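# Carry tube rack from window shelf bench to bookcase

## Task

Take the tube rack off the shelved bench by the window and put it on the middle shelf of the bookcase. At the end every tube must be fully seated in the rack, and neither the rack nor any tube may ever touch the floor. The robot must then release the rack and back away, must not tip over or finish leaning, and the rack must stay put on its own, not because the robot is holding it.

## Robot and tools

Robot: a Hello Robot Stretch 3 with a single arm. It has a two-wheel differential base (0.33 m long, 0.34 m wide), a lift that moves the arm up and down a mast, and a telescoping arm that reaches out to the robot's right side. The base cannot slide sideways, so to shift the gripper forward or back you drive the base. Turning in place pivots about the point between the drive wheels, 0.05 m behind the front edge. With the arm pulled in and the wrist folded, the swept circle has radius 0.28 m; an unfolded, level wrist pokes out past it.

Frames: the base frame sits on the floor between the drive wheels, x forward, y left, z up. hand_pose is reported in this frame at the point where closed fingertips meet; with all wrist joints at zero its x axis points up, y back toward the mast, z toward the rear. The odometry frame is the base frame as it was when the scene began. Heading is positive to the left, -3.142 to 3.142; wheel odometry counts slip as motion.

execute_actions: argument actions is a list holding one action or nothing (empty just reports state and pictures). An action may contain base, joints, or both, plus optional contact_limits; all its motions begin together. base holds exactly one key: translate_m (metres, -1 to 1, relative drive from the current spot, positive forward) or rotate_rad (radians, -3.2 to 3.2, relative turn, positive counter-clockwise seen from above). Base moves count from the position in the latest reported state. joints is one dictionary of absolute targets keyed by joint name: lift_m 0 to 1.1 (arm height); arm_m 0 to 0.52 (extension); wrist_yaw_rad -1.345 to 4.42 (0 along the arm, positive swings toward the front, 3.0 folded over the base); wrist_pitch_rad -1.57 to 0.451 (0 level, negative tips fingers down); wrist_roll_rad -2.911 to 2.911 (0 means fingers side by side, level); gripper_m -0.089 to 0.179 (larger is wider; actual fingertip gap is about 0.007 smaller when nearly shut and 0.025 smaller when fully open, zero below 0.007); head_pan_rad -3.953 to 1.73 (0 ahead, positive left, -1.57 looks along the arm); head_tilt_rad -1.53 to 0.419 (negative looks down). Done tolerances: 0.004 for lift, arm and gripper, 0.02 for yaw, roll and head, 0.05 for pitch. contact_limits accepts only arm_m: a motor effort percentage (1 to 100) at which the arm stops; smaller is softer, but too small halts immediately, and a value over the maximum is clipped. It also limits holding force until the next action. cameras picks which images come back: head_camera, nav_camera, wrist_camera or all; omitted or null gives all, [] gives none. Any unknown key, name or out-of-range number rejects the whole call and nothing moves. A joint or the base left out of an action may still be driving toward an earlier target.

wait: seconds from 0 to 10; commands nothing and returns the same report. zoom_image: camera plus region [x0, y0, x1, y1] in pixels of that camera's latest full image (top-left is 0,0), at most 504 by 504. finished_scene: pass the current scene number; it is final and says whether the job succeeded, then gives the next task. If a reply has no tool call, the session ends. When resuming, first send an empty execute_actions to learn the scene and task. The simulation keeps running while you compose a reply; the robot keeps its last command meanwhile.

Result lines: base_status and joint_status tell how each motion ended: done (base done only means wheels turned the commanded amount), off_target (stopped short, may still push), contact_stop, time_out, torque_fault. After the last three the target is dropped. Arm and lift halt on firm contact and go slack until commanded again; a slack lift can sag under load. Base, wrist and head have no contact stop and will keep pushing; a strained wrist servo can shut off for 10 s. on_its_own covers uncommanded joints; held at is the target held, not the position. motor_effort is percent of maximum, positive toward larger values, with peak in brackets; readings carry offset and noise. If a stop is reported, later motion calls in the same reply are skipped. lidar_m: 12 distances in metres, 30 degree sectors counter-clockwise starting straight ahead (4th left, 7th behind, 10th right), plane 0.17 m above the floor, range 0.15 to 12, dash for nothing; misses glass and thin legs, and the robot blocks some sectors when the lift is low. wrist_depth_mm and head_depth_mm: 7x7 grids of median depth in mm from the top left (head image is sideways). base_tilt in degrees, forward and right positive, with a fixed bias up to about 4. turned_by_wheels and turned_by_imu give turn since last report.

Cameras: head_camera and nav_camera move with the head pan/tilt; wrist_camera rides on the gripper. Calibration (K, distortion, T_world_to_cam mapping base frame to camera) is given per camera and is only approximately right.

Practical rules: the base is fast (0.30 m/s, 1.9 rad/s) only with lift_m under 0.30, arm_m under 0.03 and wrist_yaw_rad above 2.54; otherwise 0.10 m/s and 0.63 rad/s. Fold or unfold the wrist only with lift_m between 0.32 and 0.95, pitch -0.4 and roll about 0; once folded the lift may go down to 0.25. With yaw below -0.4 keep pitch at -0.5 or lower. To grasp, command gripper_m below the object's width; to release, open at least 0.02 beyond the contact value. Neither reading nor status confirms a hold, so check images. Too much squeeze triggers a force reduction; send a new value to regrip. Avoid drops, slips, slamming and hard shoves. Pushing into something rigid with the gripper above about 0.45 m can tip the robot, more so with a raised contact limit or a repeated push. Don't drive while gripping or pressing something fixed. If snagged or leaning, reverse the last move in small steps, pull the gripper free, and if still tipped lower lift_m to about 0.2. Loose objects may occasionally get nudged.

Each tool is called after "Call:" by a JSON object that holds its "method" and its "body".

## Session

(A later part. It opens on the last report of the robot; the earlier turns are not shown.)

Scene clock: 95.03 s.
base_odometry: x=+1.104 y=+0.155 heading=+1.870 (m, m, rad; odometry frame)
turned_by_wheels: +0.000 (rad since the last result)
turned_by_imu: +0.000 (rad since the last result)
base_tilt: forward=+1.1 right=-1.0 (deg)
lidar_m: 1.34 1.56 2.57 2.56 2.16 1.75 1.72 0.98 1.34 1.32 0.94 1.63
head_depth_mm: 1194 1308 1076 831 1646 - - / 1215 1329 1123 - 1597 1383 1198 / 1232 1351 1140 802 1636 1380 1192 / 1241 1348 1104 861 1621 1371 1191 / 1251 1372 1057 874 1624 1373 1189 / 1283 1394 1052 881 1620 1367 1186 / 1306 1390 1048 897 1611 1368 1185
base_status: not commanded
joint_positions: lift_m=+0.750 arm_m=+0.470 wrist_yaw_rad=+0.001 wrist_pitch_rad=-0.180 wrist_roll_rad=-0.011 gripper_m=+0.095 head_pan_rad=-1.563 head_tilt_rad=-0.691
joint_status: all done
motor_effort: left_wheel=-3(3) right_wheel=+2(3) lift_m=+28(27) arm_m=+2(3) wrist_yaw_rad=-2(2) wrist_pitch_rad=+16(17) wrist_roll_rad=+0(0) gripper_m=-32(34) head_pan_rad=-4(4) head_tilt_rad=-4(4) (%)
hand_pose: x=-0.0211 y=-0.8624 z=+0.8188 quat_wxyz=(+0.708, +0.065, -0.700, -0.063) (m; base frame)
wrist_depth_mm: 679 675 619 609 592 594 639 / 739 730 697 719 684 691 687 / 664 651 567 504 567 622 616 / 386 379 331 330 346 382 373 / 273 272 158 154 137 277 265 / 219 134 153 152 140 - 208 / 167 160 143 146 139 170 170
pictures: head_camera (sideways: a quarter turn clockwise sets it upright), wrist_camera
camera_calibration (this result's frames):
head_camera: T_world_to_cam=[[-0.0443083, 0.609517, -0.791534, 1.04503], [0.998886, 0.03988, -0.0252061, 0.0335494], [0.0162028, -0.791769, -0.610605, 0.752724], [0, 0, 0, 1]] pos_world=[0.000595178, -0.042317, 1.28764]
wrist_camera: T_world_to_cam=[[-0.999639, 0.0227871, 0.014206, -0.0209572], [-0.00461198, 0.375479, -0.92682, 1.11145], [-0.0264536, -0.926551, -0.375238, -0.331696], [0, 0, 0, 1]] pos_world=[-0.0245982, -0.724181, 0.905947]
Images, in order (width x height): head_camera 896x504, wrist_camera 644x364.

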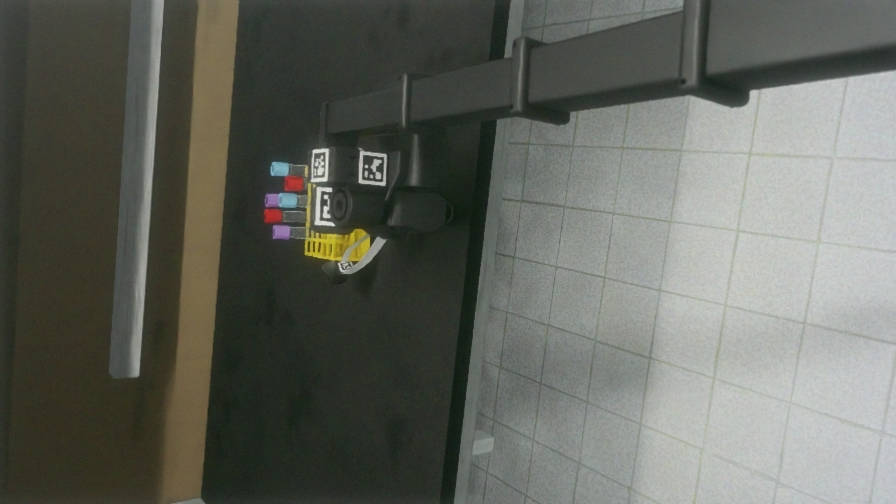

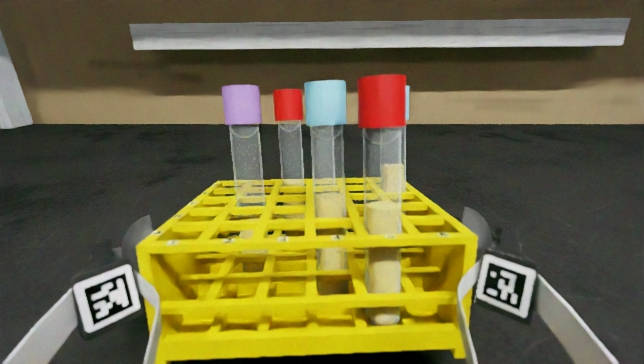

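Call:
{"method": "execute_actions", "body": {"actions": [{"joints":{"lift_m":0.73}}], "cameras": []}}

Call:
{"method": "execute_actions", "body": {"actions": [{"joints":{"gripper_m":0.065}}], "cameras": ["wrist_camera"]}}

Call:
{"method": "execute_actions", "body": {"actions": [{"joints":{"lift_m":0.78}}], "cameras": ["head_camera","wrist_camera"]}}

Scene clock: 100.77 s.
base_odometry: x=+1.104 y=+0.155 heading=+1.870 (m, m, rad; odometry frame)
turned_by_wheels: +0.000 (rad since the last result)
turned_by_imu: +0.000 (rad since the last result)
base_tilt: forward=+1.1 right=-1.0 (deg)
lidar_m: 1.33 1.55 2.58 2.56 2.16 1.75 1.72 0.98 1.34 1.32 0.94 1.64
head_depth_mm: 1198 1309 1081 832 1642 - - / 1214 1330 1119 - 1591 1377 1198 / 1237 1347 1113 801 1636 1377 1195 / 1243 1347 1108 863 1632 1380 1193 / 1249 1368 1056 874 1625 1374 1190 / 1283 1387 1051 879 1619 1368 1191 / 1308 1396 1050 899 1616 1370 1186
base_status: not commanded
joint_positions: lift_m=+0.730 arm_m=+0.470 wrist_yaw_rad=+0.001 wrist_pitch_rad=-0.167 wrist_roll_rad=-0.011 gripper_m=+0.109 head_pan_rad=-1.563 head_tilt_rad=-0.691
joint_status: all done
on_its_own: gripper_m is held at +0.108, not at your +0.090, by its stall guard, which is not easing now
motor_effort: left_wheel=-3(3) right_wheel=+2(2) lift_m=+20(28) arm_m=+3(3) wrist_yaw_rad=-2(1) wrist_pitch_rad=+9(16) wrist_roll_rad=+0(0) gripper_m=-24(24) head_pan_rad=-4(4) head_tilt_rad=-4(5) (%)
hand_pose: x=-0.0211 y=-0.8633 z=+0.8025 quat_wxyz=(+0.709, +0.060, -0.700, -0.059) (m; base frame)
wrist_depth_mm: 680 683 662 666 579 583 584 / 725 725 691 190 677 699 677 / 627 615 605 529 526 587 583 / 354 349 205 186 195 342 343 / 246 190 143 148 138 240 238 / 200 135 152 155 143 - 185 / - 147 140 141 142 151 150
pictures: none
No camera images: the call's "cameras" was empty. Leave "cameras" out to get every camera's image.

Scene clock: 101.67 s.
base_odometry: x=+1.104 y=+0.155 heading=+1.870 (m, m, rad; odometry frame)
turned_by_wheels: +0.000 (rad since the last result)
turned_by_imu: +0.000 (rad since the last result)
base_tilt: forward=+1.1 right=-1.0 (deg)
lidar_m: 1.34 1.55 2.58 2.56 2.17 1.75 1.71 0.98 1.34 1.32 0.94 1.63
head_depth_mm: 1194 1314 1076 829 1649 - - / 1211 1331 1118 - 1595 1382 1196 / 1232 1347 1113 801 1630 1375 1195 / 1238 1349 1106 864 1629 1378 1192 / 1246 1371 1056 875 1619 1368 1188 / 1277 1389 1050 882 1622 1371 1192 / 1305 1390 1045 899 1615 1363 1182
base_status: not commanded
joint_positions: lift_m=+0.730 arm_m=+0.470 wrist_yaw_rad=+0.001 wrist_pitch_rad=-0.167 wrist_roll_rad=-0.011 gripper_m=+0.068 head_pan_rad=-1.563 head_tilt_rad=-0.691
joint_status: all done
motor_effort: left_wheel=-3(3) right_wheel=+2(2) lift_m=+19(19) arm_m=+3(3) wrist_yaw_rad=-2(2) wrist_pitch_rad=+9(9) wrist_roll_rad=+0(0) gripper_m=-48(100) head_pan_rad=-3(4) head_tilt_rad=-4(4) (%)
hand_pose: x=-0.0211 y=-0.8633 z=+0.8025 quat_wxyz=(+0.709, +0.060, -0.700, -0.059) (m; base frame)
wrist_depth_mm: 694 675 673 649 591 590 577 / 741 716 711 189 684 686 683 / 624 618 609 524 524 587 583 / 352 350 204 187 196 342 340 / 246 231 148 149 139 241 240 / 198 134 152 156 143 - 184 / - 147 141 141 143 151 150
pictures: wrist_camera
camera_calibration (this result's frames):
wrist_camera: T_world_to_cam=[[-0.99964, 0.0229763, 0.0138862, -0.0202855], [-0.00459507, 0.363177, -0.931709, 1.09003], [-0.0264504, -0.931437, -0.362941, -0.352714], [0, 0, 0, 1]] pos_world=[-0.0245988, -0.723941, 0.887862]
Images, in order (width x height): wrist_camera 644x364.

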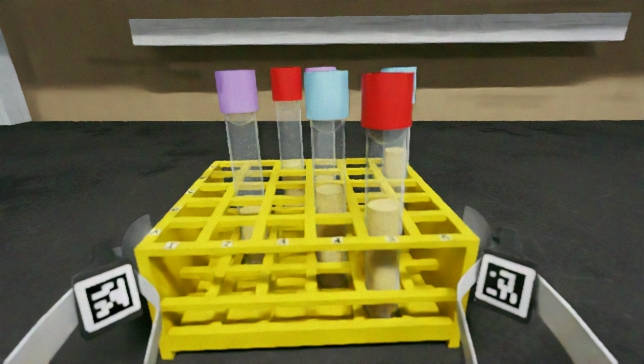

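Scene clock: 102.97 s.
base_odometry: x=+1.104 y=+0.155 heading=+1.870 (m, m, rad; odometry frame)
turned_by_wheels: +0.000 (rad since the last result)
turned_by_imu: +0.000 (rad since the last result)
base_tilt: forward=+1.1 right=-1.0 (deg)
lidar_m: 1.33 1.55 2.57 2.56 2.16 1.76 1.72 0.98 1.34 1.32 0.94 1.63
head_depth_mm: 1193 1310 1079 858 - - - / 1215 1323 1173 825 1612 1366 1197 / 1235 1356 - 824 1630 1369 1194 / 1245 1346 1105 863 1630 1375 1192 / 1245 1369 1059 874 1621 1371 1186 / 1286 1391 1051 881 1610 1365 1186 / 1306 1393 1045 896 1602 1369 1186
base_status: not commanded
joint_positions: lift_m=+0.780 arm_m=+0.470 wrist_yaw_rad=+0.001 wrist_pitch_rad=-0.192 wrist_roll_rad=-0.011 gripper_m=+0.074 head_pan_rad=-1.563 head_tilt_rad=-0.691
joint_status: all done
on_its_own: gripper_m is held at +0.074, not at your +0.065, by its stall guard, which is still easing
motor_effort: left_wheel=-3(3) right_wheel=+3(2) lift_m=+29(27) arm_m=+3(3) wrist_yaw_rad=-2(1) wrist_pitch_rad=+23(22) wrist_roll_rad=+0(0) gripper_m=-16(47) head_pan_rad=-3(4) head_tilt_rad=-5(5) (%)
hand_pose: x=-0.0211 y=-0.8616 z=+0.8460 quat_wxyz=(+0.708, +0.069, -0.700, -0.067) (m; base frame)
wrist_depth_mm: 709 685 647 651 640 644 642 / 746 728 718 710 702 687 671 / 697 760 659 227 638 734 713 / 458 447 450 450 441 441 434 / 322 342 197 187 154 315 316 / 257 135 175 158 140 - 247 / 202 190 143 132 131 198 202
pictures: head_camera (sideways: a quarter turn clockwise sets it upright), wrist_camera
camera_calibration (this result's frames):
head_camera: T_world_to_cam=[[-0.0443084, 0.609521, -0.791531, 1.04502], [0.998886, 0.0398801, -0.0252059, 0.0335492], [0.0162028, -0.791766, -0.61061, 0.752729], [0, 0, 0, 1]] pos_world=[0.000595178, -0.0423169, 1.28764]
wrist_camera: T_world_to_cam=[[-0.999639, 0.0226267, 0.0144788, -0.021732], [-0.00462498, 0.385976, -0.922497, 1.14172], [-0.0264616, -0.922231, -0.385732, -0.308163], [0, 0, 0, 1]] pos_world=[-0.0245982, -0.724382, 0.934679]
Images, in order (width x height): head_camera 896x504, wrist_camera 644x364.

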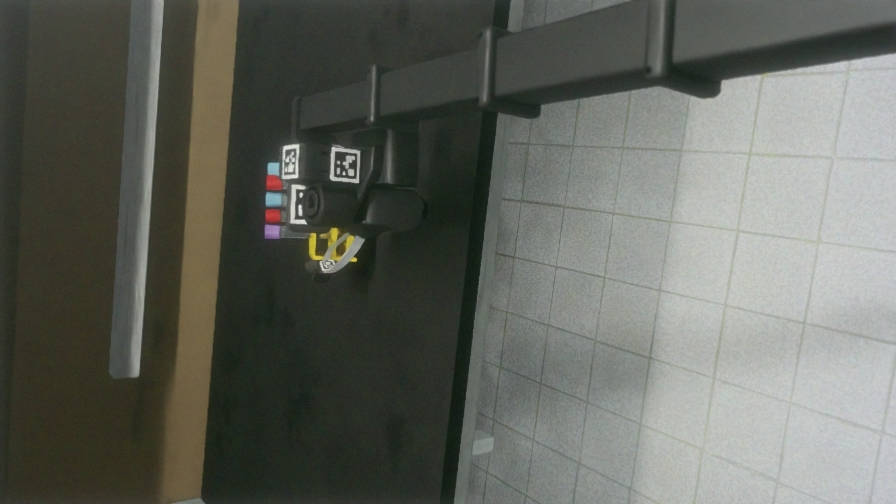

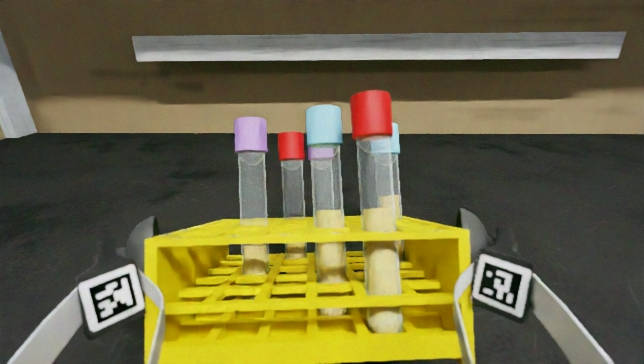

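Call:
{"method": "execute_actions", "body": {"actions": [{"joints":{"lift_m":0.728}}], "cameras": []}}

Call:
{"method": "execute_actions", "body": {"actions": [{"joints":{"gripper_m":0.145}}], "cameras": ["head_camera","wrist_camera"]}}

Scene clock: 106.37 s.
base_odometry: x=+1.104 y=+0.155 heading=+1.870 (m, m, rad; odometry frame)
turned_by_wheels: +0.000 (rad since the last result)
turned_by_imu: +0.000 (rad since the last result)
base_tilt: forward=+1.1 right=-1.0 (deg)
lidar_m: 1.34 1.55 2.58 2.56 2.17 1.75 1.72 0.98 1.34 1.32 0.94 1.64
head_depth_mm: 1200 1309 1080 832 1644 - - / 1213 1333 1121 - 1592 1375 1200 / 1228 1350 1116 798 1631 1373 1194 / 1239 1350 1082 865 1631 1378 1195 / 1251 1374 1053 877 1620 1368 1186 / 1284 1392 1053 885 1617 1368 1187 / 1303 1390 1047 898 1612 1372 1183
base_status: not commanded
joint_positions: lift_m=+0.728 arm_m=+0.470 wrist_yaw_rad=+0.001 wrist_pitch_rad=-0.155 wrist_roll_rad=-0.011 gripper_m=+0.091 head_pan_rad=-1.563 head_tilt_rad=-0.691
joint_status: all done
on_its_own: gripper_m is held at +0.089, not at your +0.065, by its stall guard, which is still easing
motor_effort: left_wheel=-3(3) right_wheel=+2(3) lift_m=+18(26) arm_m=+3(3) wrist_yaw_rad=-2(1) wrist_pitch_rad=+3(23) wrist_roll_rad=+0(0) gripper_m=-32(34) head_pan_rad=-3(4) head_tilt_rad=-4(5) (%)
hand_pose: x=-0.0211 y=-0.8641 z=+0.8036 quat_wxyz=(+0.709, +0.056, -0.701, -0.054) (m; base frame)
wrist_depth_mm: 696 671 615 592 594 604 656 / 753 724 710 196 700 693 673 / 671 656 649 553 546 629 609 / 366 363 333 209 201 346 350 / 251 250 152 153 138 244 243 / 200 135 154 157 147 - 187 / - 148 142 143 145 152 152
pictures: none
No camera images: the call's "cameras" was empty. Leave "cameras" out to get every camera's image.

Scene clock: 107.40 s.
base_odometry: x=+1.104 y=+0.155 heading=+1.870 (m, m, rad; odometry frame)
turned_by_wheels: +0.000 (rad since the last result)
turned_by_imu: +0.000 (rad since the last result)
base_tilt: forward=+1.1 right=-1.0 (deg)
lidar_m: 1.34 1.55 2.57 2.56 2.17 1.76 1.71 0.98 1.34 1.32 0.95 1.64
head_depth_mm: 1198 1310 1077 831 1650 - - / 1214 1325 1121 - 1594 1380 1195 / 1227 1341 1116 800 1630 1381 1194 / 1241 1349 1107 864 1633 1384 1190 / 1249 1372 1057 875 1623 1364 1189 / 1280 1400 1051 879 1619 1369 1188 / 1303 1397 1042 899 1611 1363 1182
base_status: not commanded
joint_positions: lift_m=+0.728 arm_m=+0.470 wrist_yaw_rad=+0.001 wrist_pitch_rad=-0.154 wrist_roll_rad=-0.011 gripper_m=+0.145 head_pan_rad=-1.563 head_tilt_rad=-0.691
joint_status: all done
motor_effort: left_wheel=-3(3) right_wheel=+2(3) lift_m=+18(18) arm_m=+3(3) wrist_yaw_rad=-1(1) wrist_pitch_rad=+2(3) wrist_roll_rad=+0(0) gripper_m=-5(85) head_pan_rad=-4(4) head_tilt_rad=-4(4) (%)
hand_pose: x=-0.0211 y=-0.8642 z=+0.8039 quat_wxyz=(+0.709, +0.055, -0.701, -0.054) (m; base frame)
wrist_depth_mm: 701 684 606 592 599 592 635 / 760 720 714 201 698 694 667 / 679 668 641 557 550 630 618 / 365 361 212 210 207 350 347 / 252 242 165 151 142 261 245 / 200 138 159 159 149 - 188 / - 148 146 148 147 152 152
pictures: head_camera (sideways: a quarter turn clockwise sets it upright), wrist_camera
camera_calibration (this result's frames):
head_camera: T_world_to_cam=[[-0.0443086, 0.609528, -0.791525, 1.04502], [0.998886, 0.0398806, -0.0252056, 0.0335488], [0.0162029, -0.79176, -0.610617, 0.752739], [0, 0, 0, 1]] pos_world=[0.000595187, -0.0423168, 1.28764]
wrist_camera: T_world_to_cam=[[-0.99964, 0.0231532, 0.0135603, -0.0198668], [-0.00457909, 0.350756, -0.936456, 1.0847], [-0.0264383, -0.93618, -0.350524, -0.367112], [0, 0, 0, 1]] pos_world=[-0.0245986, -0.723689, 0.887363]
Images, in order (width x height): head_camera 896x504, wrist_camera 644x364.

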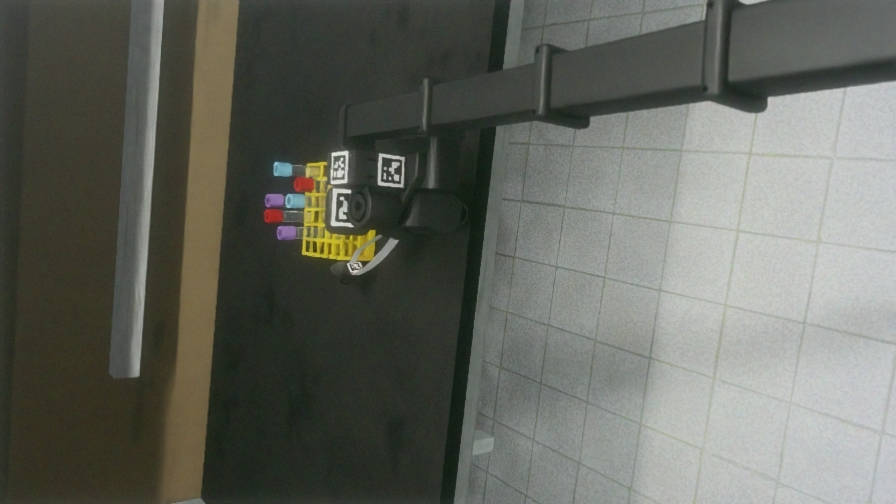

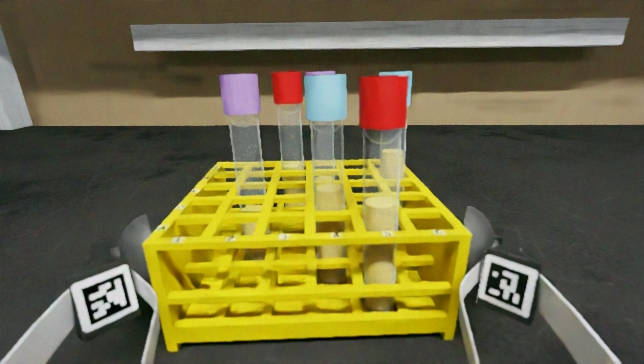

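Call:
{"method": "execute_actions", "body": {"actions": [{"joints":{"gripper_m":0.105}}], "cameras": []}}

Call:
{"method": "execute_actions", "body": {"actions": [{"joints":{"arm_m":0.36}}], "cameras": []}}

Call:
{"method": "execute_actions", "body": {"actions": [{"joints":{"gripper_m":0.179}}], "cameras": []}}

Call:
{"method": "execute_actions", "body": {"actions": [{"joints":{"arm_m":0.26,"lift_m":0.93}}], "cameras": []}}

Call:
{"method": "execute_actions", "body": {"actions": [{"joints":{"wrist_pitch_rad":-0.85}}]}}

Scene clock: 124.23 s.
base_odometry: x=+1.104 y=+0.155 heading=+1.870 (m, m, rad; odometry frame)
turned_by_wheels: +0.000 (rad since the last result)
turned_by_imu: +0.000 (rad since the last result)
base_tilt: forward=+1.1 right=-1.0 (deg)
lidar_m: 1.33 1.55 2.58 2.56 2.16 1.75 1.71 0.98 1.34 1.32 0.94 1.64
head_depth_mm: 1198 1309 1078 831 1636 - - / 1215 1324 1116 - 1591 1383 1200 / 1228 1348 1118 799 1633 1379 1196 / 1243 1345 1082 863 1634 1376 1196 / 1253 1372 1058 875 1614 1370 1189 / 1282 1388 1050 883 1620 1368 1183 / 1304 1393 1046 897 1617 1368 1187
base_status: not commanded
joint_positions: lift_m=+0.728 arm_m=+0.470 wrist_yaw_rad=+0.001 wrist_pitch_rad=-0.154 wrist_roll_rad=-0.011 gripper_m=+0.106 head_pan_rad=-1.563 head_tilt_rad=-0.691
joint_status: all done
motor_effort: left_wheel=-3(3) right_wheel=+2(2) lift_m=+19(19) arm_m=+3(3) wrist_yaw_rad=-1(1) wrist_pitch_rad=+2(2) wrist_roll_rad=+0(0) gripper_m=-24(100) head_pan_rad=-3(4) head_tilt_rad=-4(5) (%)
hand_pose: x=-0.0211 y=-0.8642 z=+0.8039 quat_wxyz=(+0.709, +0.055, -0.701, -0.054) (m; base frame)
wrist_depth_mm: 701 671 610 605 591 609 632 / 730 739 707 198 708 681 683 / 679 667 642 548 550 629 614 / 362 366 216 209 204 354 350 / 251 250 153 155 138 244 243 / 200 135 158 158 145 - 187 / - 148 143 144 145 152 151
pictures: none
No camera images: the call's "cameras" was empty. Leave "cameras" out to get every camera's image.

Scene clock: 126.30 s.
base_odometry: x=+1.104 y=+0.155 heading=+1.870 (m, m, rad; odometry frame)
turned_by_wheels: +0.000 (rad since the last result)
turned_by_imu: +0.000 (rad since the last result)
base_tilt: forward=+1.1 right=-0.9 (deg)
lidar_m: 1.34 1.56 2.58 2.56 2.16 1.76 1.71 0.98 1.33 1.32 0.94 1.64
head_depth_mm: 1199 1313 1075 832 1641 1418 - / 1215 1327 1073 887 1594 1379 1195 / 1235 1349 1068 - 1593 1376 1193 / 1239 1353 1063 866 1622 1379 1192 / 1250 1370 1055 874 1613 1374 1188 / 1280 1388 1056 882 1621 1370 1183 / 1305 1389 1046 898 1613 1363 1186
base_status: not commanded
joint_positions: lift_m=+0.728 arm_m=+0.360 wrist_yaw_rad=+0.001 wrist_pitch_rad=-0.155 wrist_roll_rad=-0.011 gripper_m=+0.106 head_pan_rad=-1.563 head_tilt_rad=-0.691
joint_status: all done
motor_effort: left_wheel=-3(3) right_wheel=+1(2) lift_m=+19(19) arm_m=-3(3) wrist_yaw_rad=-2(0) wrist_pitch_rad=+2(2) wrist_roll_rad=+0(0) gripper_m=-24(24) head_pan_rad=-3(3) head_tilt_rad=-4(4) (%)
hand_pose: x=-0.0211 y=-0.7548 z=+0.8036 quat_wxyz=(+0.709, +0.056, -0.701, -0.054) (m; base frame)
wrist_depth_mm: 795 804 757 764 741 690 724 / 840 849 800 198 778 800 786 / 678 662 643 547 540 621 620 / 367 359 214 210 203 348 345 / 249 243 152 156 137 243 246 / 201 135 158 157 145 - 186 / - 149 143 144 146 152 151
pictures: none
No camera images: the call's "cameras" was empty. Leave "cameras" out to get every camera's image.

Scene clock: 127.53 s.
base_odometry: x=+1.104 y=+0.155 heading=+1.870 (m, m, rad; odometry frame)
turned_by_wheels: +0.000 (rad since the last result)
turned_by_imu: +0.000 (rad since the last result)
base_tilt: forward=+1.0 right=-1.0 (deg)
lidar_m: 1.34 1.55 2.57 2.56 2.17 1.75 1.71 0.98 1.34 1.32 0.94 1.64
head_depth_mm: 1194 1313 1078 831 1637 1421 - / 1213 1331 1071 888 1588 1385 1195 / 1232 1351 1063 - 1593 1383 1194 / 1243 1349 1064 867 1624 1374 1194 / 1249 1374 1058 875 1615 1378 1188 / 1280 1388 1051 882 1620 1373 1189 / 1302 1396 1047 897 1614 1368 1183
base_status: not commanded
joint_positions: lift_m=+0.728 arm_m=+0.360 wrist_yaw_rad=+0.001 wrist_pitch_rad=-0.164 wrist_roll_rad=-0.011 gripper_m=+0.179 head_pan_rad=-1.563 head_tilt_rad=-0.691
joint_status: all done
motor_effort: left_wheel=-3(3) right_wheel=+2(2) lift_m=+19(20) arm_m=-3(3) wrist_yaw_rad=-2(1) wrist_pitch_rad=+7(8) wrist_roll_rad=+0(0) gripper_m=+1(100) head_pan_rad=-3(3) head_tilt_rad=-5(4) (%)
hand_pose: x=-0.0211 y=-0.7541 z=+0.8013 quat_wxyz=(+0.709, +0.059, -0.700, -0.057) (m; base frame)
wrist_depth_mm: 790 809 708 752 743 738 736 / 833 850 827 195 781 798 780 / 622 608 603 525 514 592 580 / 351 348 190 201 199 341 335 / 243 229 163 162 142 252 237 / - 148 157 159 149 176 183 / - 146 144 145 147 149 149
pictures: none
No camera images: the call's "cameras" was empty. Leave "cameras" out to get every camera's image.

Scene clock: 130.20 s.
base_odometry: x=+1.104 y=+0.155 heading=+1.870 (m, m, rad; odometry frame)
turned_by_wheels: +0.000 (rad since the last result)
turned_by_imu: +0.000 (rad since the last result)
base_tilt: forward=+1.1 right=-1.0 (deg)
lidar_m: 1.34 1.55 2.57 2.56 2.17 1.75 1.71 0.98 1.34 1.32 0.94 1.64
head_depth_mm: 1199 1306 - 806 1638 1388 1198 / 1215 1320 - 828 1639 1384 1197 / 1230 1343 - 824 1632 1378 1197 / 1239 1353 1105 862 1623 1379 1190 / 1248 1375 1053 875 1619 1372 1192 / 1282 1389 1054 880 1621 1371 1186 / 1303 1392 1047 897 1606 1367 1181
base_status: not commanded
joint_positions: lift_m=+0.930 arm_m=+0.260 wrist_yaw_rad=+0.001 wrist_pitch_rad=-0.165 wrist_roll_rad=-0.011 gripper_m=+0.179 head_pan_rad=-1.563 head_tilt_rad=-0.691
joint_status: all done
motor_effort: left_wheel=-3(3) right_wheel=+3(2) lift_m=+27(25) arm_m=-3(2) wrist_yaw_rad=-1(1) wrist_pitch_rad=+8(8) wrist_roll_rad=+0(0) gripper_m=+0(0) head_pan_rad=-3(4) head_tilt_rad=-4(4) (%)
hand_pose: x=-0.0211 y=-0.6541 z=+1.0026 quat_wxyz=(+0.709, +0.059, -0.700, -0.058) (m; base frame)
wrist_depth_mm: 792 888 873 859 866 877 849 / 961 965 927 932 895 906 855 / 989 984 962 965 972 936 905 / - 905 929 918 922 892 891 / 655 643 638 644 636 665 633 / - 498 495 411 489 470 490 / 373 402 386 341 405 401 400
pictures: none
No camera images: the call's "cameras" was empty. Leave "cameras" out to get every camera's image.

Scene clock: 131.43 s.
base_odometry: x=+1.104 y=+0.155 heading=+1.870 (m, m, rad; odometry frame)
turned_by_wheels: +0.000 (rad since the last result)
turned_by_imu: +0.000 (rad since the last result)
base_tilt: forward=+1.1 right=-1.0 (deg)
lidar_m: 1.33 1.56 2.57 2.56 2.17 1.75 1.71 0.98 1.34 1.31 0.94 1.64
head_depth_mm: 1196 1308 - 806 1637 1387 1202 / 1215 1318 - 828 1643 1385 1199 / 1230 1347 - 826 1632 1378 1197 / 1242 1344 1062 871 1632 1378 1191 / 1248 1370 1060 876 1621 1376 1186 / 1283 1391 1051 882 1621 1367 1190 / 1307 1392 1048 895 1611 1363 1185
base_status: not commanded
joint_positions: lift_m=+0.930 arm_m=+0.260 wrist_yaw_rad=+0.001 wrist_pitch_rad=-0.855 wrist_roll_rad=-0.011 gripper_m=+0.179 head_pan_rad=-1.563 head_tilt_rad=-0.691
joint_status: all done
motor_effort: left_wheel=-3(3) right_wheel=+1(2) lift_m=+28(28) arm_m=-3(3) wrist_yaw_rad=-2(2) wrist_pitch_rad=+3(8) wrist_roll_rad=+0(0) gripper_m=+0(1) head_pan_rad=-3(3) head_tilt_rad=-4(4) (%)
hand_pose: x=-0.0214 y=-0.5552 z=+0.8593 quat_wxyz=(+0.647, +0.295, -0.639, -0.291) (m; base frame)
wrist_depth_mm: 393 398 393 311 407 422 416 / 347 353 337 314 362 360 366 / 314 316 320 320 327 326 326 / - 300 300 303 300 305 302 / - - - - - - - / 957 - - - - - 859 / 927 898 931 930 977 974 950
pictures: head_camera (sideways: a quarter turn clockwise sets it upright), nav_camera (sideways: a quarter turn counterclockwise sets it upright), wrist_camera
camera_calibration (this result's frames):
head_camera: T_world_to_cam=[[-0.0443085, 0.609541, -0.791515, 1.045], [0.998886, 0.0398808, -0.0252051, 0.0335482], [0.0162027, -0.791751, -0.610629, 0.752755], [0, 0, 0, 1]] pos_world=[0.000595175, -0.0423166, 1.28764]
nav_camera: T_world_to_cam=[[0.0555964, -0.644822, 0.762308, -0.949648], [-0.998452, -0.037334, 0.0412387, 0.00503576], [0.00186837, -0.76342, -0.645899, 0.800074], [0, 0, 0, 1]] pos_world=[0.0563302, -0.00137309, 1.24048]
wrist_camera: T_world_to_cam=[[-0.999611, 0.00913224, 0.0263669, -0.0468134], [-0.00493922, 0.872098, -0.489307, 0.933469], [-0.027463, -0.489247, -0.871713, 0.637561], [0, 0, 0, 1]] pos_world=[-0.0246753, -0.501724, 1.01376]
Images, in order (width x height): head_camera 896x504, nav_camera 672x504, wrist_camera 644x364.

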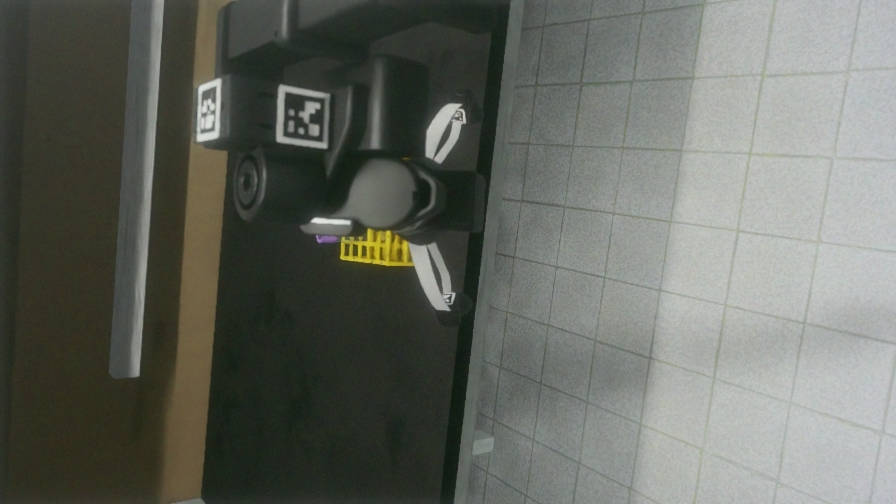

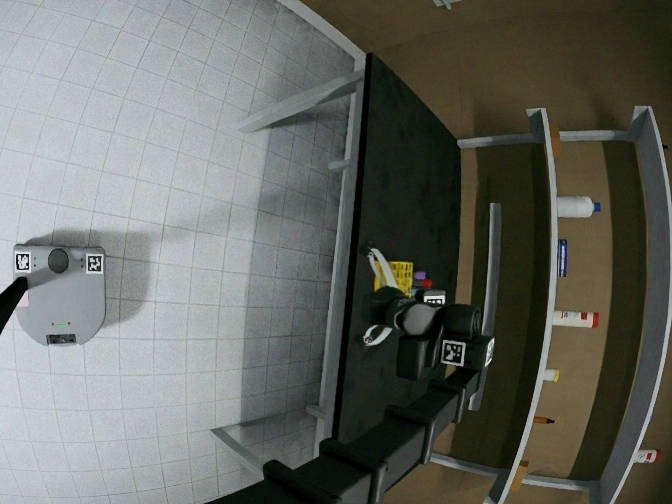

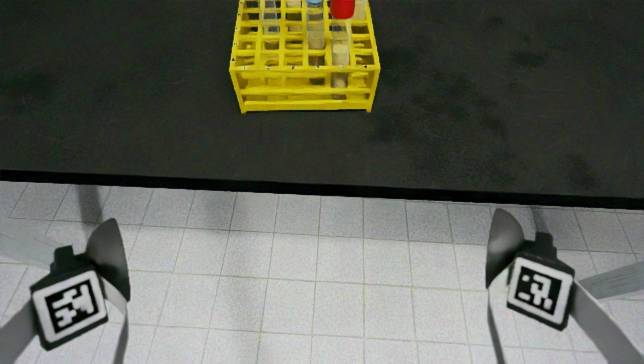

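Call:
{"method": "execute_actions", "body": {"actions": [{"joints":{"lift_m":0.975}}], "cameras": []}}

Call:
{"method": "execute_actions", "body": {"actions": [{"joints":{"arm_m":0.40}}], "cameras": ["wrist_camera","head_camera"]}}

Scene clock: 143.83 s.
base_odometry: x=+1.104 y=+0.155 heading=+1.870 (m, m, rad; odometry frame)
turned_by_wheels: +0.000 (rad since the last result)
turned_by_imu: +0.000 (rad since the last result)
base_tilt: forward=+1.1 right=-1.0 (deg)
lidar_m: 1.34 1.55 2.57 2.56 2.16 1.75 1.71 0.98 1.34 1.32 0.95 1.64
head_depth_mm: 1195 - 996 830 1646 1387 1201 / 1207 - - 828 1642 1387 1196 / 1227 - - 825 1634 1384 1195 / 1240 1349 1106 861 1635 1374 1192 / 1251 1369 1058 875 1628 1370 1191 / 1279 1396 1053 881 1612 1367 1185 / 1303 1399 1045 894 1616 1365 1185
base_status: not commanded
joint_positions: lift_m=+0.975 arm_m=+0.260 wrist_yaw_rad=+0.001 wrist_pitch_rad=-0.856 wrist_roll_rad=-0.011 gripper_m=+0.179 head_pan_rad=-1.563 head_tilt_rad=-0.691
joint_status: all done
motor_effort: left_wheel=-3(3) right_wheel=+2(2) lift_m=+28(28) arm_m=-3(3) wrist_yaw_rad=-1(2) wrist_pitch_rad=+3(3) wrist_roll_rad=+0(0) gripper_m=-1(0) head_pan_rad=-3(3) head_tilt_rad=-4(4) (%)
hand_pose: x=-0.0214 y=-0.5550 z=+0.9042 quat_wxyz=(+0.647, +0.296, -0.639, -0.292) (m; base frame)
wrist_depth_mm: 466 471 473 374 484 482 487 / 413 413 412 366 429 426 438 / 366 375 371 367 379 383 379 / 341 347 344 342 345 356 346 / - - - - - - - / - - - - - - 872 / 924 969 969 971 957 979 981
pictures: none
No camera images: the call's "cameras" was empty. Leave "cameras" out to get every camera's image.

Scene clock: 146.13 s.
base_odometry: x=+1.104 y=+0.155 heading=+1.870 (m, m, rad; odometry frame)
turned_by_wheels: +0.000 (rad since the last result)
turned_by_imu: +0.000 (rad since the last result)
base_tilt: forward=+1.1 right=-1.0 (deg)
lidar_m: 1.34 1.56 2.57 2.56 2.16 1.75 1.72 0.98 1.34 1.32 0.95 1.64
head_depth_mm: 1179 - 1034 831 1644 1387 1199 / 1184 - 1075 852 1643 1381 1198 / 1209 - 877 828 1639 1374 1196 / 1241 1349 1021 867 1622 1375 1195 / 1255 1371 1063 875 1619 1371 1190 / 1279 1394 1052 882 1621 1370 1183 / 1306 1389 1048 895 1614 1373 1183
base_status: not commanded
joint_positions: lift_m=+0.975 arm_m=+0.400 wrist_yaw_rad=+0.001 wrist_pitch_rad=-0.856 wrist_roll_rad=-0.011 gripper_m=+0.179 head_pan_rad=-1.563 head_tilt_rad=-0.691
joint_status: all done
motor_effort: left_wheel=-3(3) right_wheel=+2(2) lift_m=+28(28) arm_m=+3(3) wrist_yaw_rad=-2(2) wrist_pitch_rad=+3(3) wrist_roll_rad=+0(0) gripper_m=+1(0) head_pan_rad=-3(4) head_tilt_rad=-4(5) (%)
hand_pose: x=-0.0214 y=-0.6943 z=+0.9042 quat_wxyz=(+0.647, +0.296, -0.639, -0.292) (m; base frame)
wrist_depth_mm: 465 466 473 465 488 485 488 / 415 414 422 422 420 431 435 / 376 370 367 346 376 382 387 / 335 340 329 272 344 346 349 / 309 310 288 263 310 323 320 / - 287 285 290 291 289 295 / 950 270 271 272 270 271 273
pictures: head_camera (sideways: a quarter turn clockwise sets it upright), wrist_camera
camera_calibration (this result's frames):
head_camera: T_world_to_cam=[[-0.0442881, 0.609578, -0.791488, 1.04497], [0.998888, 0.0398479, -0.0252037, 0.0335463], [0.0161756, -0.791724, -0.610664, 0.752801], [0, 0, 0, 1]] pos_world=[0.000593732, -0.0423157, 1.28764]
wrist_camera: T_world_to_cam=[[-0.99961, 0.00917867, 0.0263804, -0.046717], [-0.00486982, 0.872729, -0.488181, 1.07611], [-0.0275038, -0.488119, -0.872344, 0.609925], [0, 0, 0, 1]] pos_world=[-0.0246832, -0.641004, 1.05863]
Images, in order (width x height): head_camera 896x504, wrist_camera 644x364.

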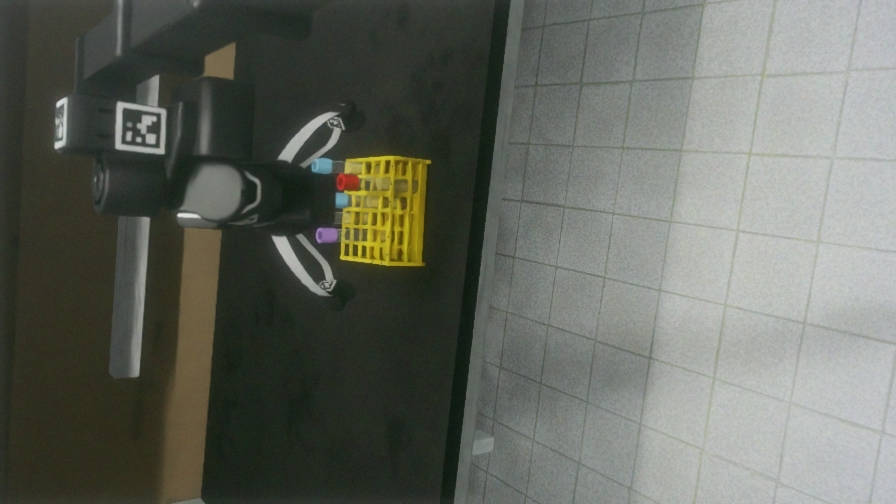

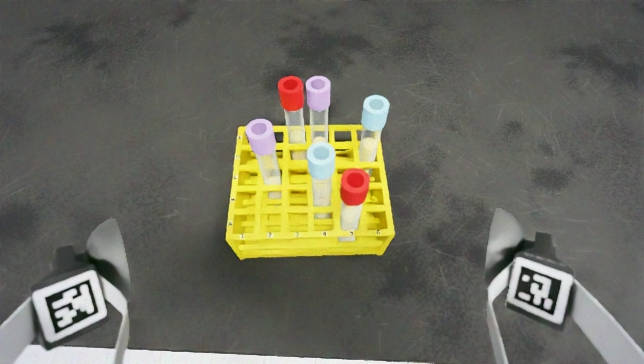

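Call:
{"method": "execute_actions", "body": {"actions": [{"joints":{"arm_m":0.45,"lift_m":0.915}}], "cameras": ["wrist_camera"]}}

Call:
{"method": "execute_actions", "body": {"actions": [{"joints":{"arm_m":0.48,"lift_m":0.878}}], "cameras": ["wrist_camera","head_camera"]}}

Scene clock: 152.53 s.
base_odometry: x=+1.104 y=+0.155 heading=+1.870 (m, m, rad; odometry frame)
turned_by_wheels: +0.000 (rad since the last result)
turned_by_imu: +0.000 (rad since the last result)
base_tilt: forward=+1.1 right=-1.0 (deg)
lidar_m: 1.34 1.56 2.58 2.56 2.16 1.76 1.72 0.98 1.34 1.32 0.94 1.64
head_depth_mm: 1202 1299 - 804 1620 1391 1199 / 1217 - 1071 852 1637 1377 1196 / 1231 - 922 825 1633 1383 1194 / 1240 1356 1062 864 1623 1380 1192 / 1246 1369 1058 875 1619 1368 1187 / 1285 1387 1053 878 1610 1371 1184 / 1305 1393 1047 895 1620 1368 1186
base_status: not commanded
joint_positions: lift_m=+0.915 arm_m=+0.450 wrist_yaw_rad=+0.001 wrist_pitch_rad=-0.857 wrist_roll_rad=-0.011 gripper_m=+0.179 head_pan_rad=-1.563 head_tilt_rad=-0.691
joint_status: all done
motor_effort: left_wheel=-3(3) right_wheel=+2(2) lift_m=+20(25) arm_m=+3(1) wrist_yaw_rad=-2(2) wrist_pitch_rad=+4(4) wrist_roll_rad=+0(0) gripper_m=+0(0) head_pan_rad=-4(4) head_tilt_rad=-4(5) (%)
hand_pose: x=-0.0214 y=-0.7443 z=+0.8445 quat_wxyz=(+0.647, +0.296, -0.639, -0.292) (m; base frame)
wrist_depth_mm: 368 371 370 373 383 384 391 / 329 327 334 176 339 338 342 / 297 297 284 295 293 305 311 / 269 271 213 203 266 277 279 / 247 248 208 190 196 259 254 / - 228 207 207 225 232 235 / 206 211 213 213 216 216 217
pictures: wrist_camera
camera_calibration (this result's frames):
wrist_camera: T_world_to_cam=[[-0.99961, 0.00916967, 0.026384, -0.0446946], [-0.00487005, 0.872895, -0.487883, 1.09042], [-0.0275042, -0.487821, -0.87251, 0.533866], [0, 0, 0, 1]] pos_world=[-0.0246832, -0.690984, 0.998981]
Images, in order (width x height): wrist_camera 644x364.

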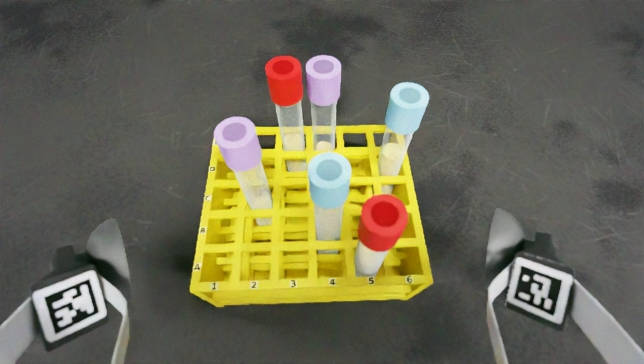

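Scene clock: 153.73 s.
base_odometry: x=+1.104 y=+0.155 heading=+1.870 (m, m, rad; odometry frame)
turned_by_wheels: +0.000 (rad since the last result)
turned_by_imu: +0.000 (rad since the last result)
base_tilt: forward=+1.1 right=-1.0 (deg)
lidar_m: 1.34 1.55 2.57 2.55 2.16 1.75 1.72 0.98 1.34 1.32 0.94 1.63
head_depth_mm: 1197 1312 1176 - 1647 1374 1202 / 1216 1228 990 847 1644 1386 1197 / 1230 1327 - 827 1634 1379 1193 / 1242 1354 1106 865 1637 1371 1190 / 1252 1372 1060 875 1627 1368 1188 / 1282 1385 1051 880 1620 1372 1187 / 1308 1397 1047 898 1611 1367 1188
base_status: not commanded
joint_positions: lift_m=+0.878 arm_m=+0.480 wrist_yaw_rad=+0.001 wrist_pitch_rad=-0.857 wrist_roll_rad=-0.011 gripper_m=+0.179 head_pan_rad=-1.563 head_tilt_rad=-0.691
joint_status: all done
motor_effort: left_wheel=-3(3) right_wheel=+3(2) lift_m=+20(21) arm_m=+3(5) wrist_yaw_rad=-2(2) wrist_pitch_rad=+4(3) wrist_roll_rad=+0(0) gripper_m=+1(0) head_pan_rad=-3(3) head_tilt_rad=-4(5) (%)
hand_pose: x=-0.0214 y=-0.7742 z=+0.8075 quat_wxyz=(+0.647, +0.296, -0.639, -0.292) (m; base frame)
wrist_depth_mm: 313 310 316 322 323 325 326 / 275 279 276 130 280 289 288 / 247 250 180 245 182 258 259 / 224 227 158 158 171 234 234 / 207 209 163 145 155 217 214 / - 186 160 162 81 193 198 / - 174 157 176 159 180 183
pictures: head_camera (sideways: a quarter turn clockwise sets it upright), wrist_camera
camera_calibration (this result's frames):
head_camera: T_world_to_cam=[[-0.0442881, 0.609578, -0.791488, 1.04497], [0.998888, 0.0398479, -0.0252037, 0.0335463], [0.0161756, -0.791724, -0.610664, 0.752801], [0, 0, 0, 1]] pos_world=[0.000593732, -0.0423157, 1.28764]
wrist_camera: T_world_to_cam=[[-0.99961, 0.00916617, 0.0263854, -0.0434469], [-0.00486998, 0.872963, -0.487762, 1.09848], [-0.0275044, -0.487701, -0.872578, 0.487093], [0, 0, 0, 1]] pos_world=[-0.0246832, -0.720976, 0.961969]
Images, in order (width x height): head_camera 896x504, wrist_camera 644x364.

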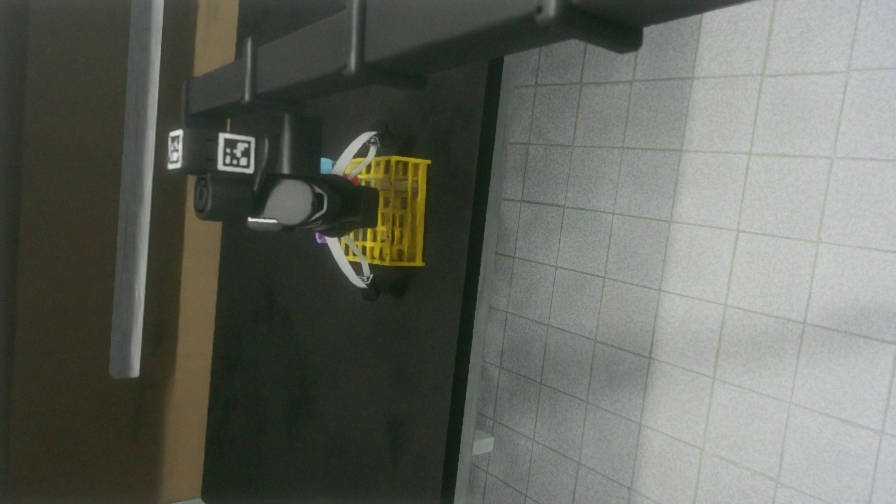

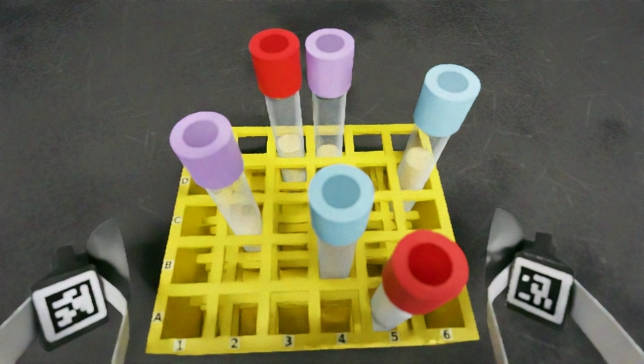

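Call:
{"method": "execute_actions", "body": {"actions": [{"joints":{"arm_m":0.49,"lift_m":0.862}}], "cameras": ["wrist_camera","head_camera"]}}

Scene clock: 157.33 s.
base_odometry: x=+1.104 y=+0.155 heading=+1.870 (m, m, rad; odometry frame)
turned_by_wheels: +0.000 (rad since the last result)
turned_by_imu: +0.000 (rad since the last result)
base_tilt: forward=+1.1 right=-1.0 (deg)
lidar_m: 1.34 1.56 2.58 2.56 2.16 1.76 1.72 0.98 1.34 1.32 0.94 1.64
head_depth_mm: 1193 1306 1126 - - 1354 1201 / 1213 1287 990 837 1641 1388 1194 / 1228 1332 - 825 1629 1384 1195 / 1238 1349 1107 864 1636 1377 1193 / 1248 1371 1059 875 1620 1377 1191 / 1282 1386 1054 882 1617 1370 1188 / 1304 1393 1047 896 1614 1372 1190
base_status: not commanded
joint_positions: lift_m=+0.862 arm_m=+0.490 wrist_yaw_rad=+0.001 wrist_pitch_rad=-0.857 wrist_roll_rad=-0.011 gripper_m=+0.179 head_pan_rad=-1.563 head_tilt_rad=-0.691
joint_status: all done
motor_effort: left_wheel=-3(3) right_wheel=+3(2) lift_m=+20(23) arm_m=+3(6) wrist_yaw_rad=-2(1) wrist_pitch_rad=+4(4) wrist_roll_rad=+0(0) gripper_m=+1(0) head_pan_rad=-4(4) head_tilt_rad=-4(4) (%)
hand_pose: x=-0.0214 y=-0.7842 z=+0.7915 quat_wxyz=(+0.647, +0.296, -0.639, -0.292) (m; base frame)
wrist_depth_mm: 288 286 280 104 297 298 300 / 252 257 253 246 261 97 266 / 229 221 160 228 189 233 238 / 208 206 140 140 144 214 216 / 191 187 145 79 141 200 197 / - 132 149 127 67 63 183 / - 131 138 155 109 117 168
pictures: head_camera (sideways: a quarter turn clockwise sets it upright), wrist_camera
camera_calibration (this result's frames):
head_camera: T_world_to_cam=[[-0.0442881, 0.609578, -0.791488, 1.04497], [0.998888, 0.0398479, -0.0252037, 0.0335463], [0.0161756, -0.791724, -0.610664, 0.752801], [0, 0, 0, 1]] pos_world=[0.000593732, -0.0423157, 1.28764]
wrist_camera: T_world_to_cam=[[-0.99961, 0.00916542, 0.0263857, -0.0429338], [-0.00486987, 0.872979, -0.487733, 1.09938], [-0.0275045, -0.487671, -0.872594, 0.468287], [0, 0, 0, 1]] pos_world=[-0.0246832, -0.730975, 0.945963]
Images, in order (width x height): head_camera 896x504, wrist_camera 644x364.

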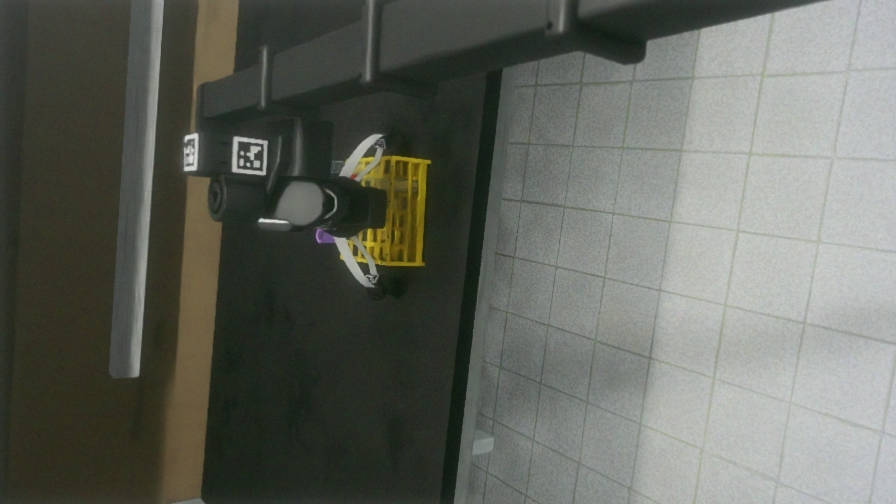

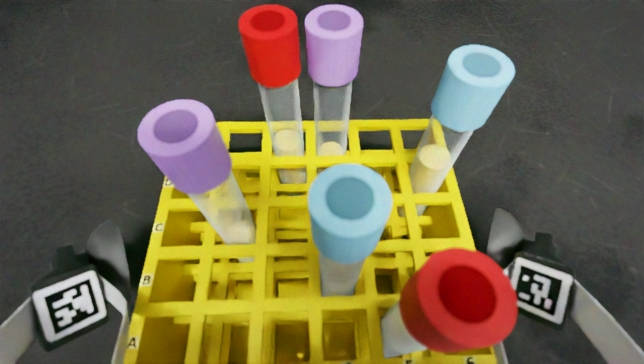

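Pads now sit beside the middle rows. Gripping and test-lifting.

Call:
{"method": "execute_actions", "body": {"actions": [{"joints":{"gripper_m":0.09}}], "cameras": ["wrist_camera"]}}

Call:
{"method": "execute_actions", "body": {"actions": [{"joints":{"lift_m":0.9}}], "cameras": ["wrist_camera","head_camera"]}}

Scene clock: 163.20 s.
base_odometry: x=+1.104 y=+0.155 heading=+1.870 (m, m, rad; odometry frame)
turned_by_wheels: +0.000 (rad since the last result)
turned_by_imu: +0.000 (rad since the last result)
base_tilt: forward=+1.1 right=-1.1 (deg)
lidar_m: 1.34 1.55 2.57 2.56 2.16 1.75 1.71 0.98 1.34 1.32 0.94 1.64
head_depth_mm: 1194 1307 1130 - - 1360 1199 / 1211 1292 990 848 1645 1387 1202 / 1235 1333 - 826 1632 1378 1199 / 1246 1352 1108 865 1627 1372 1192 / 1252 1376 1058 877 1618 1378 1190 / 1287 1391 1055 881 1619 1371 1189 / 1304 1400 1049 899 1615 1366 1185
base_status: not commanded
joint_positions: lift_m=+0.862 arm_m=+0.490 wrist_yaw_rad=+0.000 wrist_pitch_rad=-0.830 wrist_roll_rad=-0.011 gripper_m=+0.092 head_pan_rad=-1.563 head_tilt_rad=-0.691
joint_status: all done
motor_effort: left_wheel=-5(4) right_wheel=+4(4) lift_m=+20(20) arm_m=+3(3) wrist_yaw_rad=-1(2) wrist_pitch_rad=-11(12) wrist_roll_rad=+0(0) gripper_m=-36(100) head_pan_rad=-4(3) head_tilt_rad=-5(4) (%)
hand_pose: x=-0.0217 y=-0.7898 z=+0.7956 quat_wxyz=(+0.651, +0.287, -0.643, -0.284) (m; base frame)
wrist_depth_mm: 307 307 310 311 314 320 326 / 271 270 266 112 278 281 282 / 240 239 244 245 169 243 249 / 216 214 148 157 158 225 227 / 198 194 150 75 146 209 204 / 185 132 152 129 133 68 188 / - 145 122 146 69 142 173
pictures: wrist_camera
camera_calibration (this result's frames):
wrist_camera: T_world_to_cam=[[-0.999592, 0.0116028, 0.0260988, -0.0410997], [-0.00336414, 0.859579, -0.510992, 1.1142], [-0.0283629, -0.510871, -0.859189, 0.44014], [0, 0, 0, 1]] pos_world=[-0.0248509, -0.73241, 0.948583]
Images, in order (width x height): wrist_camera 644x364.

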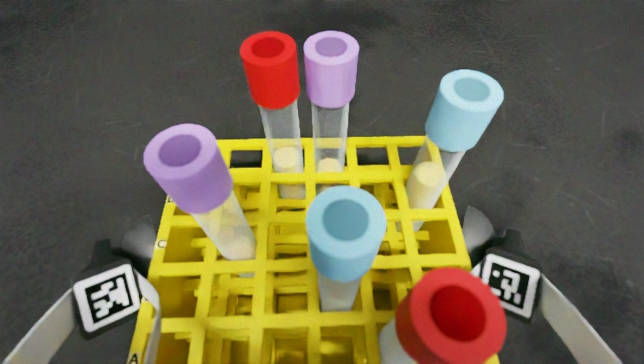

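Scene clock: 164.37 s.
base_odometry: x=+1.104 y=+0.155 heading=+1.870 (m, m, rad; odometry frame)
turned_by_wheels: +0.000 (rad since the last result)
turned_by_imu: +0.000 (rad since the last result)
base_tilt: forward=+1.1 right=-1.0 (deg)
lidar_m: 1.34 1.55 2.57 2.56 2.16 1.75 1.72 0.98 1.33 1.32 0.94 1.64
head_depth_mm: 1197 1301 - 802 1600 1390 1199 / 1210 - 1031 849 1640 1385 1196 / 1226 - 803 826 1638 1379 1198 / 1244 1345 1019 850 1631 1372 1191 / 1247 1365 1055 874 1628 1369 1190 / 1283 1393 1054 882 1615 1369 1187 / 1301 1396 1046 896 1609 1364 1190
base_status: not commanded
joint_positions: lift_m=+0.900 arm_m=+0.490 wrist_yaw_rad=+0.000 wrist_pitch_rad=-0.870 wrist_roll_rad=-0.011 gripper_m=+0.095 head_pan_rad=-1.563 head_tilt_rad=-0.691
joint_status: all done
motor_effort: left_wheel=-2(5) right_wheel=+2(5) lift_m=+29(34) arm_m=+3(3) wrist_yaw_rad=+1(0) wrist_pitch_rad=+11(12) wrist_roll_rad=+0(0) gripper_m=-31(36) head_pan_rad=-4(4) head_tilt_rad=-4(4) (%)
hand_pose: x=-0.0217 y=-0.7815 z=+0.8270 quat_wxyz=(+0.645, +0.300, -0.637, -0.297) (m; base frame)
wrist_depth_mm: 332 335 340 350 348 348 358 / 299 297 289 103 312 311 313 / 268 272 275 267 264 270 285 / 245 83 152 168 154 253 258 / 226 187 146 76 145 237 235 / 212 135 132 76 152 - 216 / 192 146 140 143 67 196 201
pictures: head_camera (sideways: a quarter turn clockwise sets it upright), wrist_camera
camera_calibration (this result's frames):
head_camera: T_world_to_cam=[[-0.0442882, 0.609578, -0.791488, 1.04497], [0.998888, 0.0398481, -0.0252037, 0.0335463], [0.0161757, -0.791724, -0.610665, 0.752802], [0, 0, 0, 1]] pos_world=[0.000593737, -0.0423157, 1.28764]
wrist_camera: T_world_to_cam=[[-0.999592, 0.0105586, 0.026521, -0.0431797], [-0.00334387, 0.87937, -0.476128, 1.10978], [-0.028349, -0.476023, -0.878976, 0.515019], [0, 0, 0, 1]] pos_world=[-0.0248509, -0.730291, 0.982232]
Images, in order (width x height): head_camera 896x504, wrist_camera 644x364.

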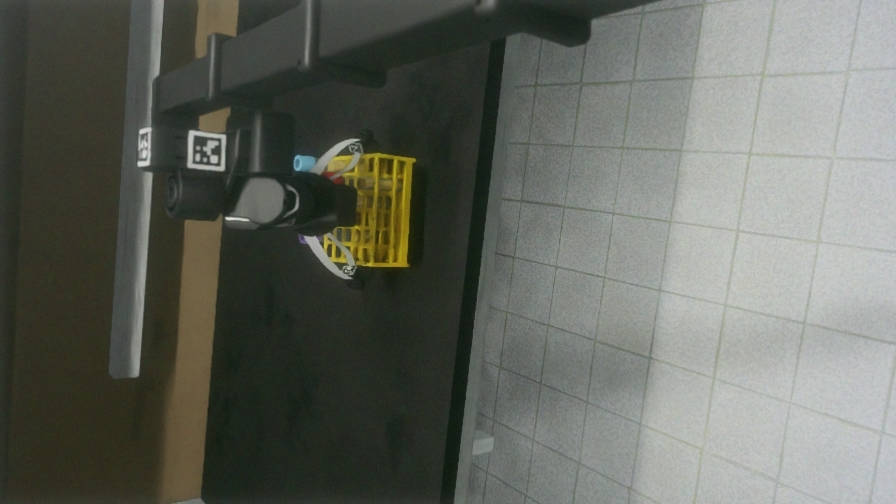

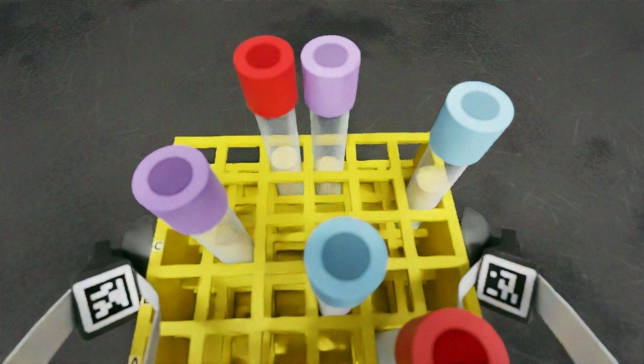

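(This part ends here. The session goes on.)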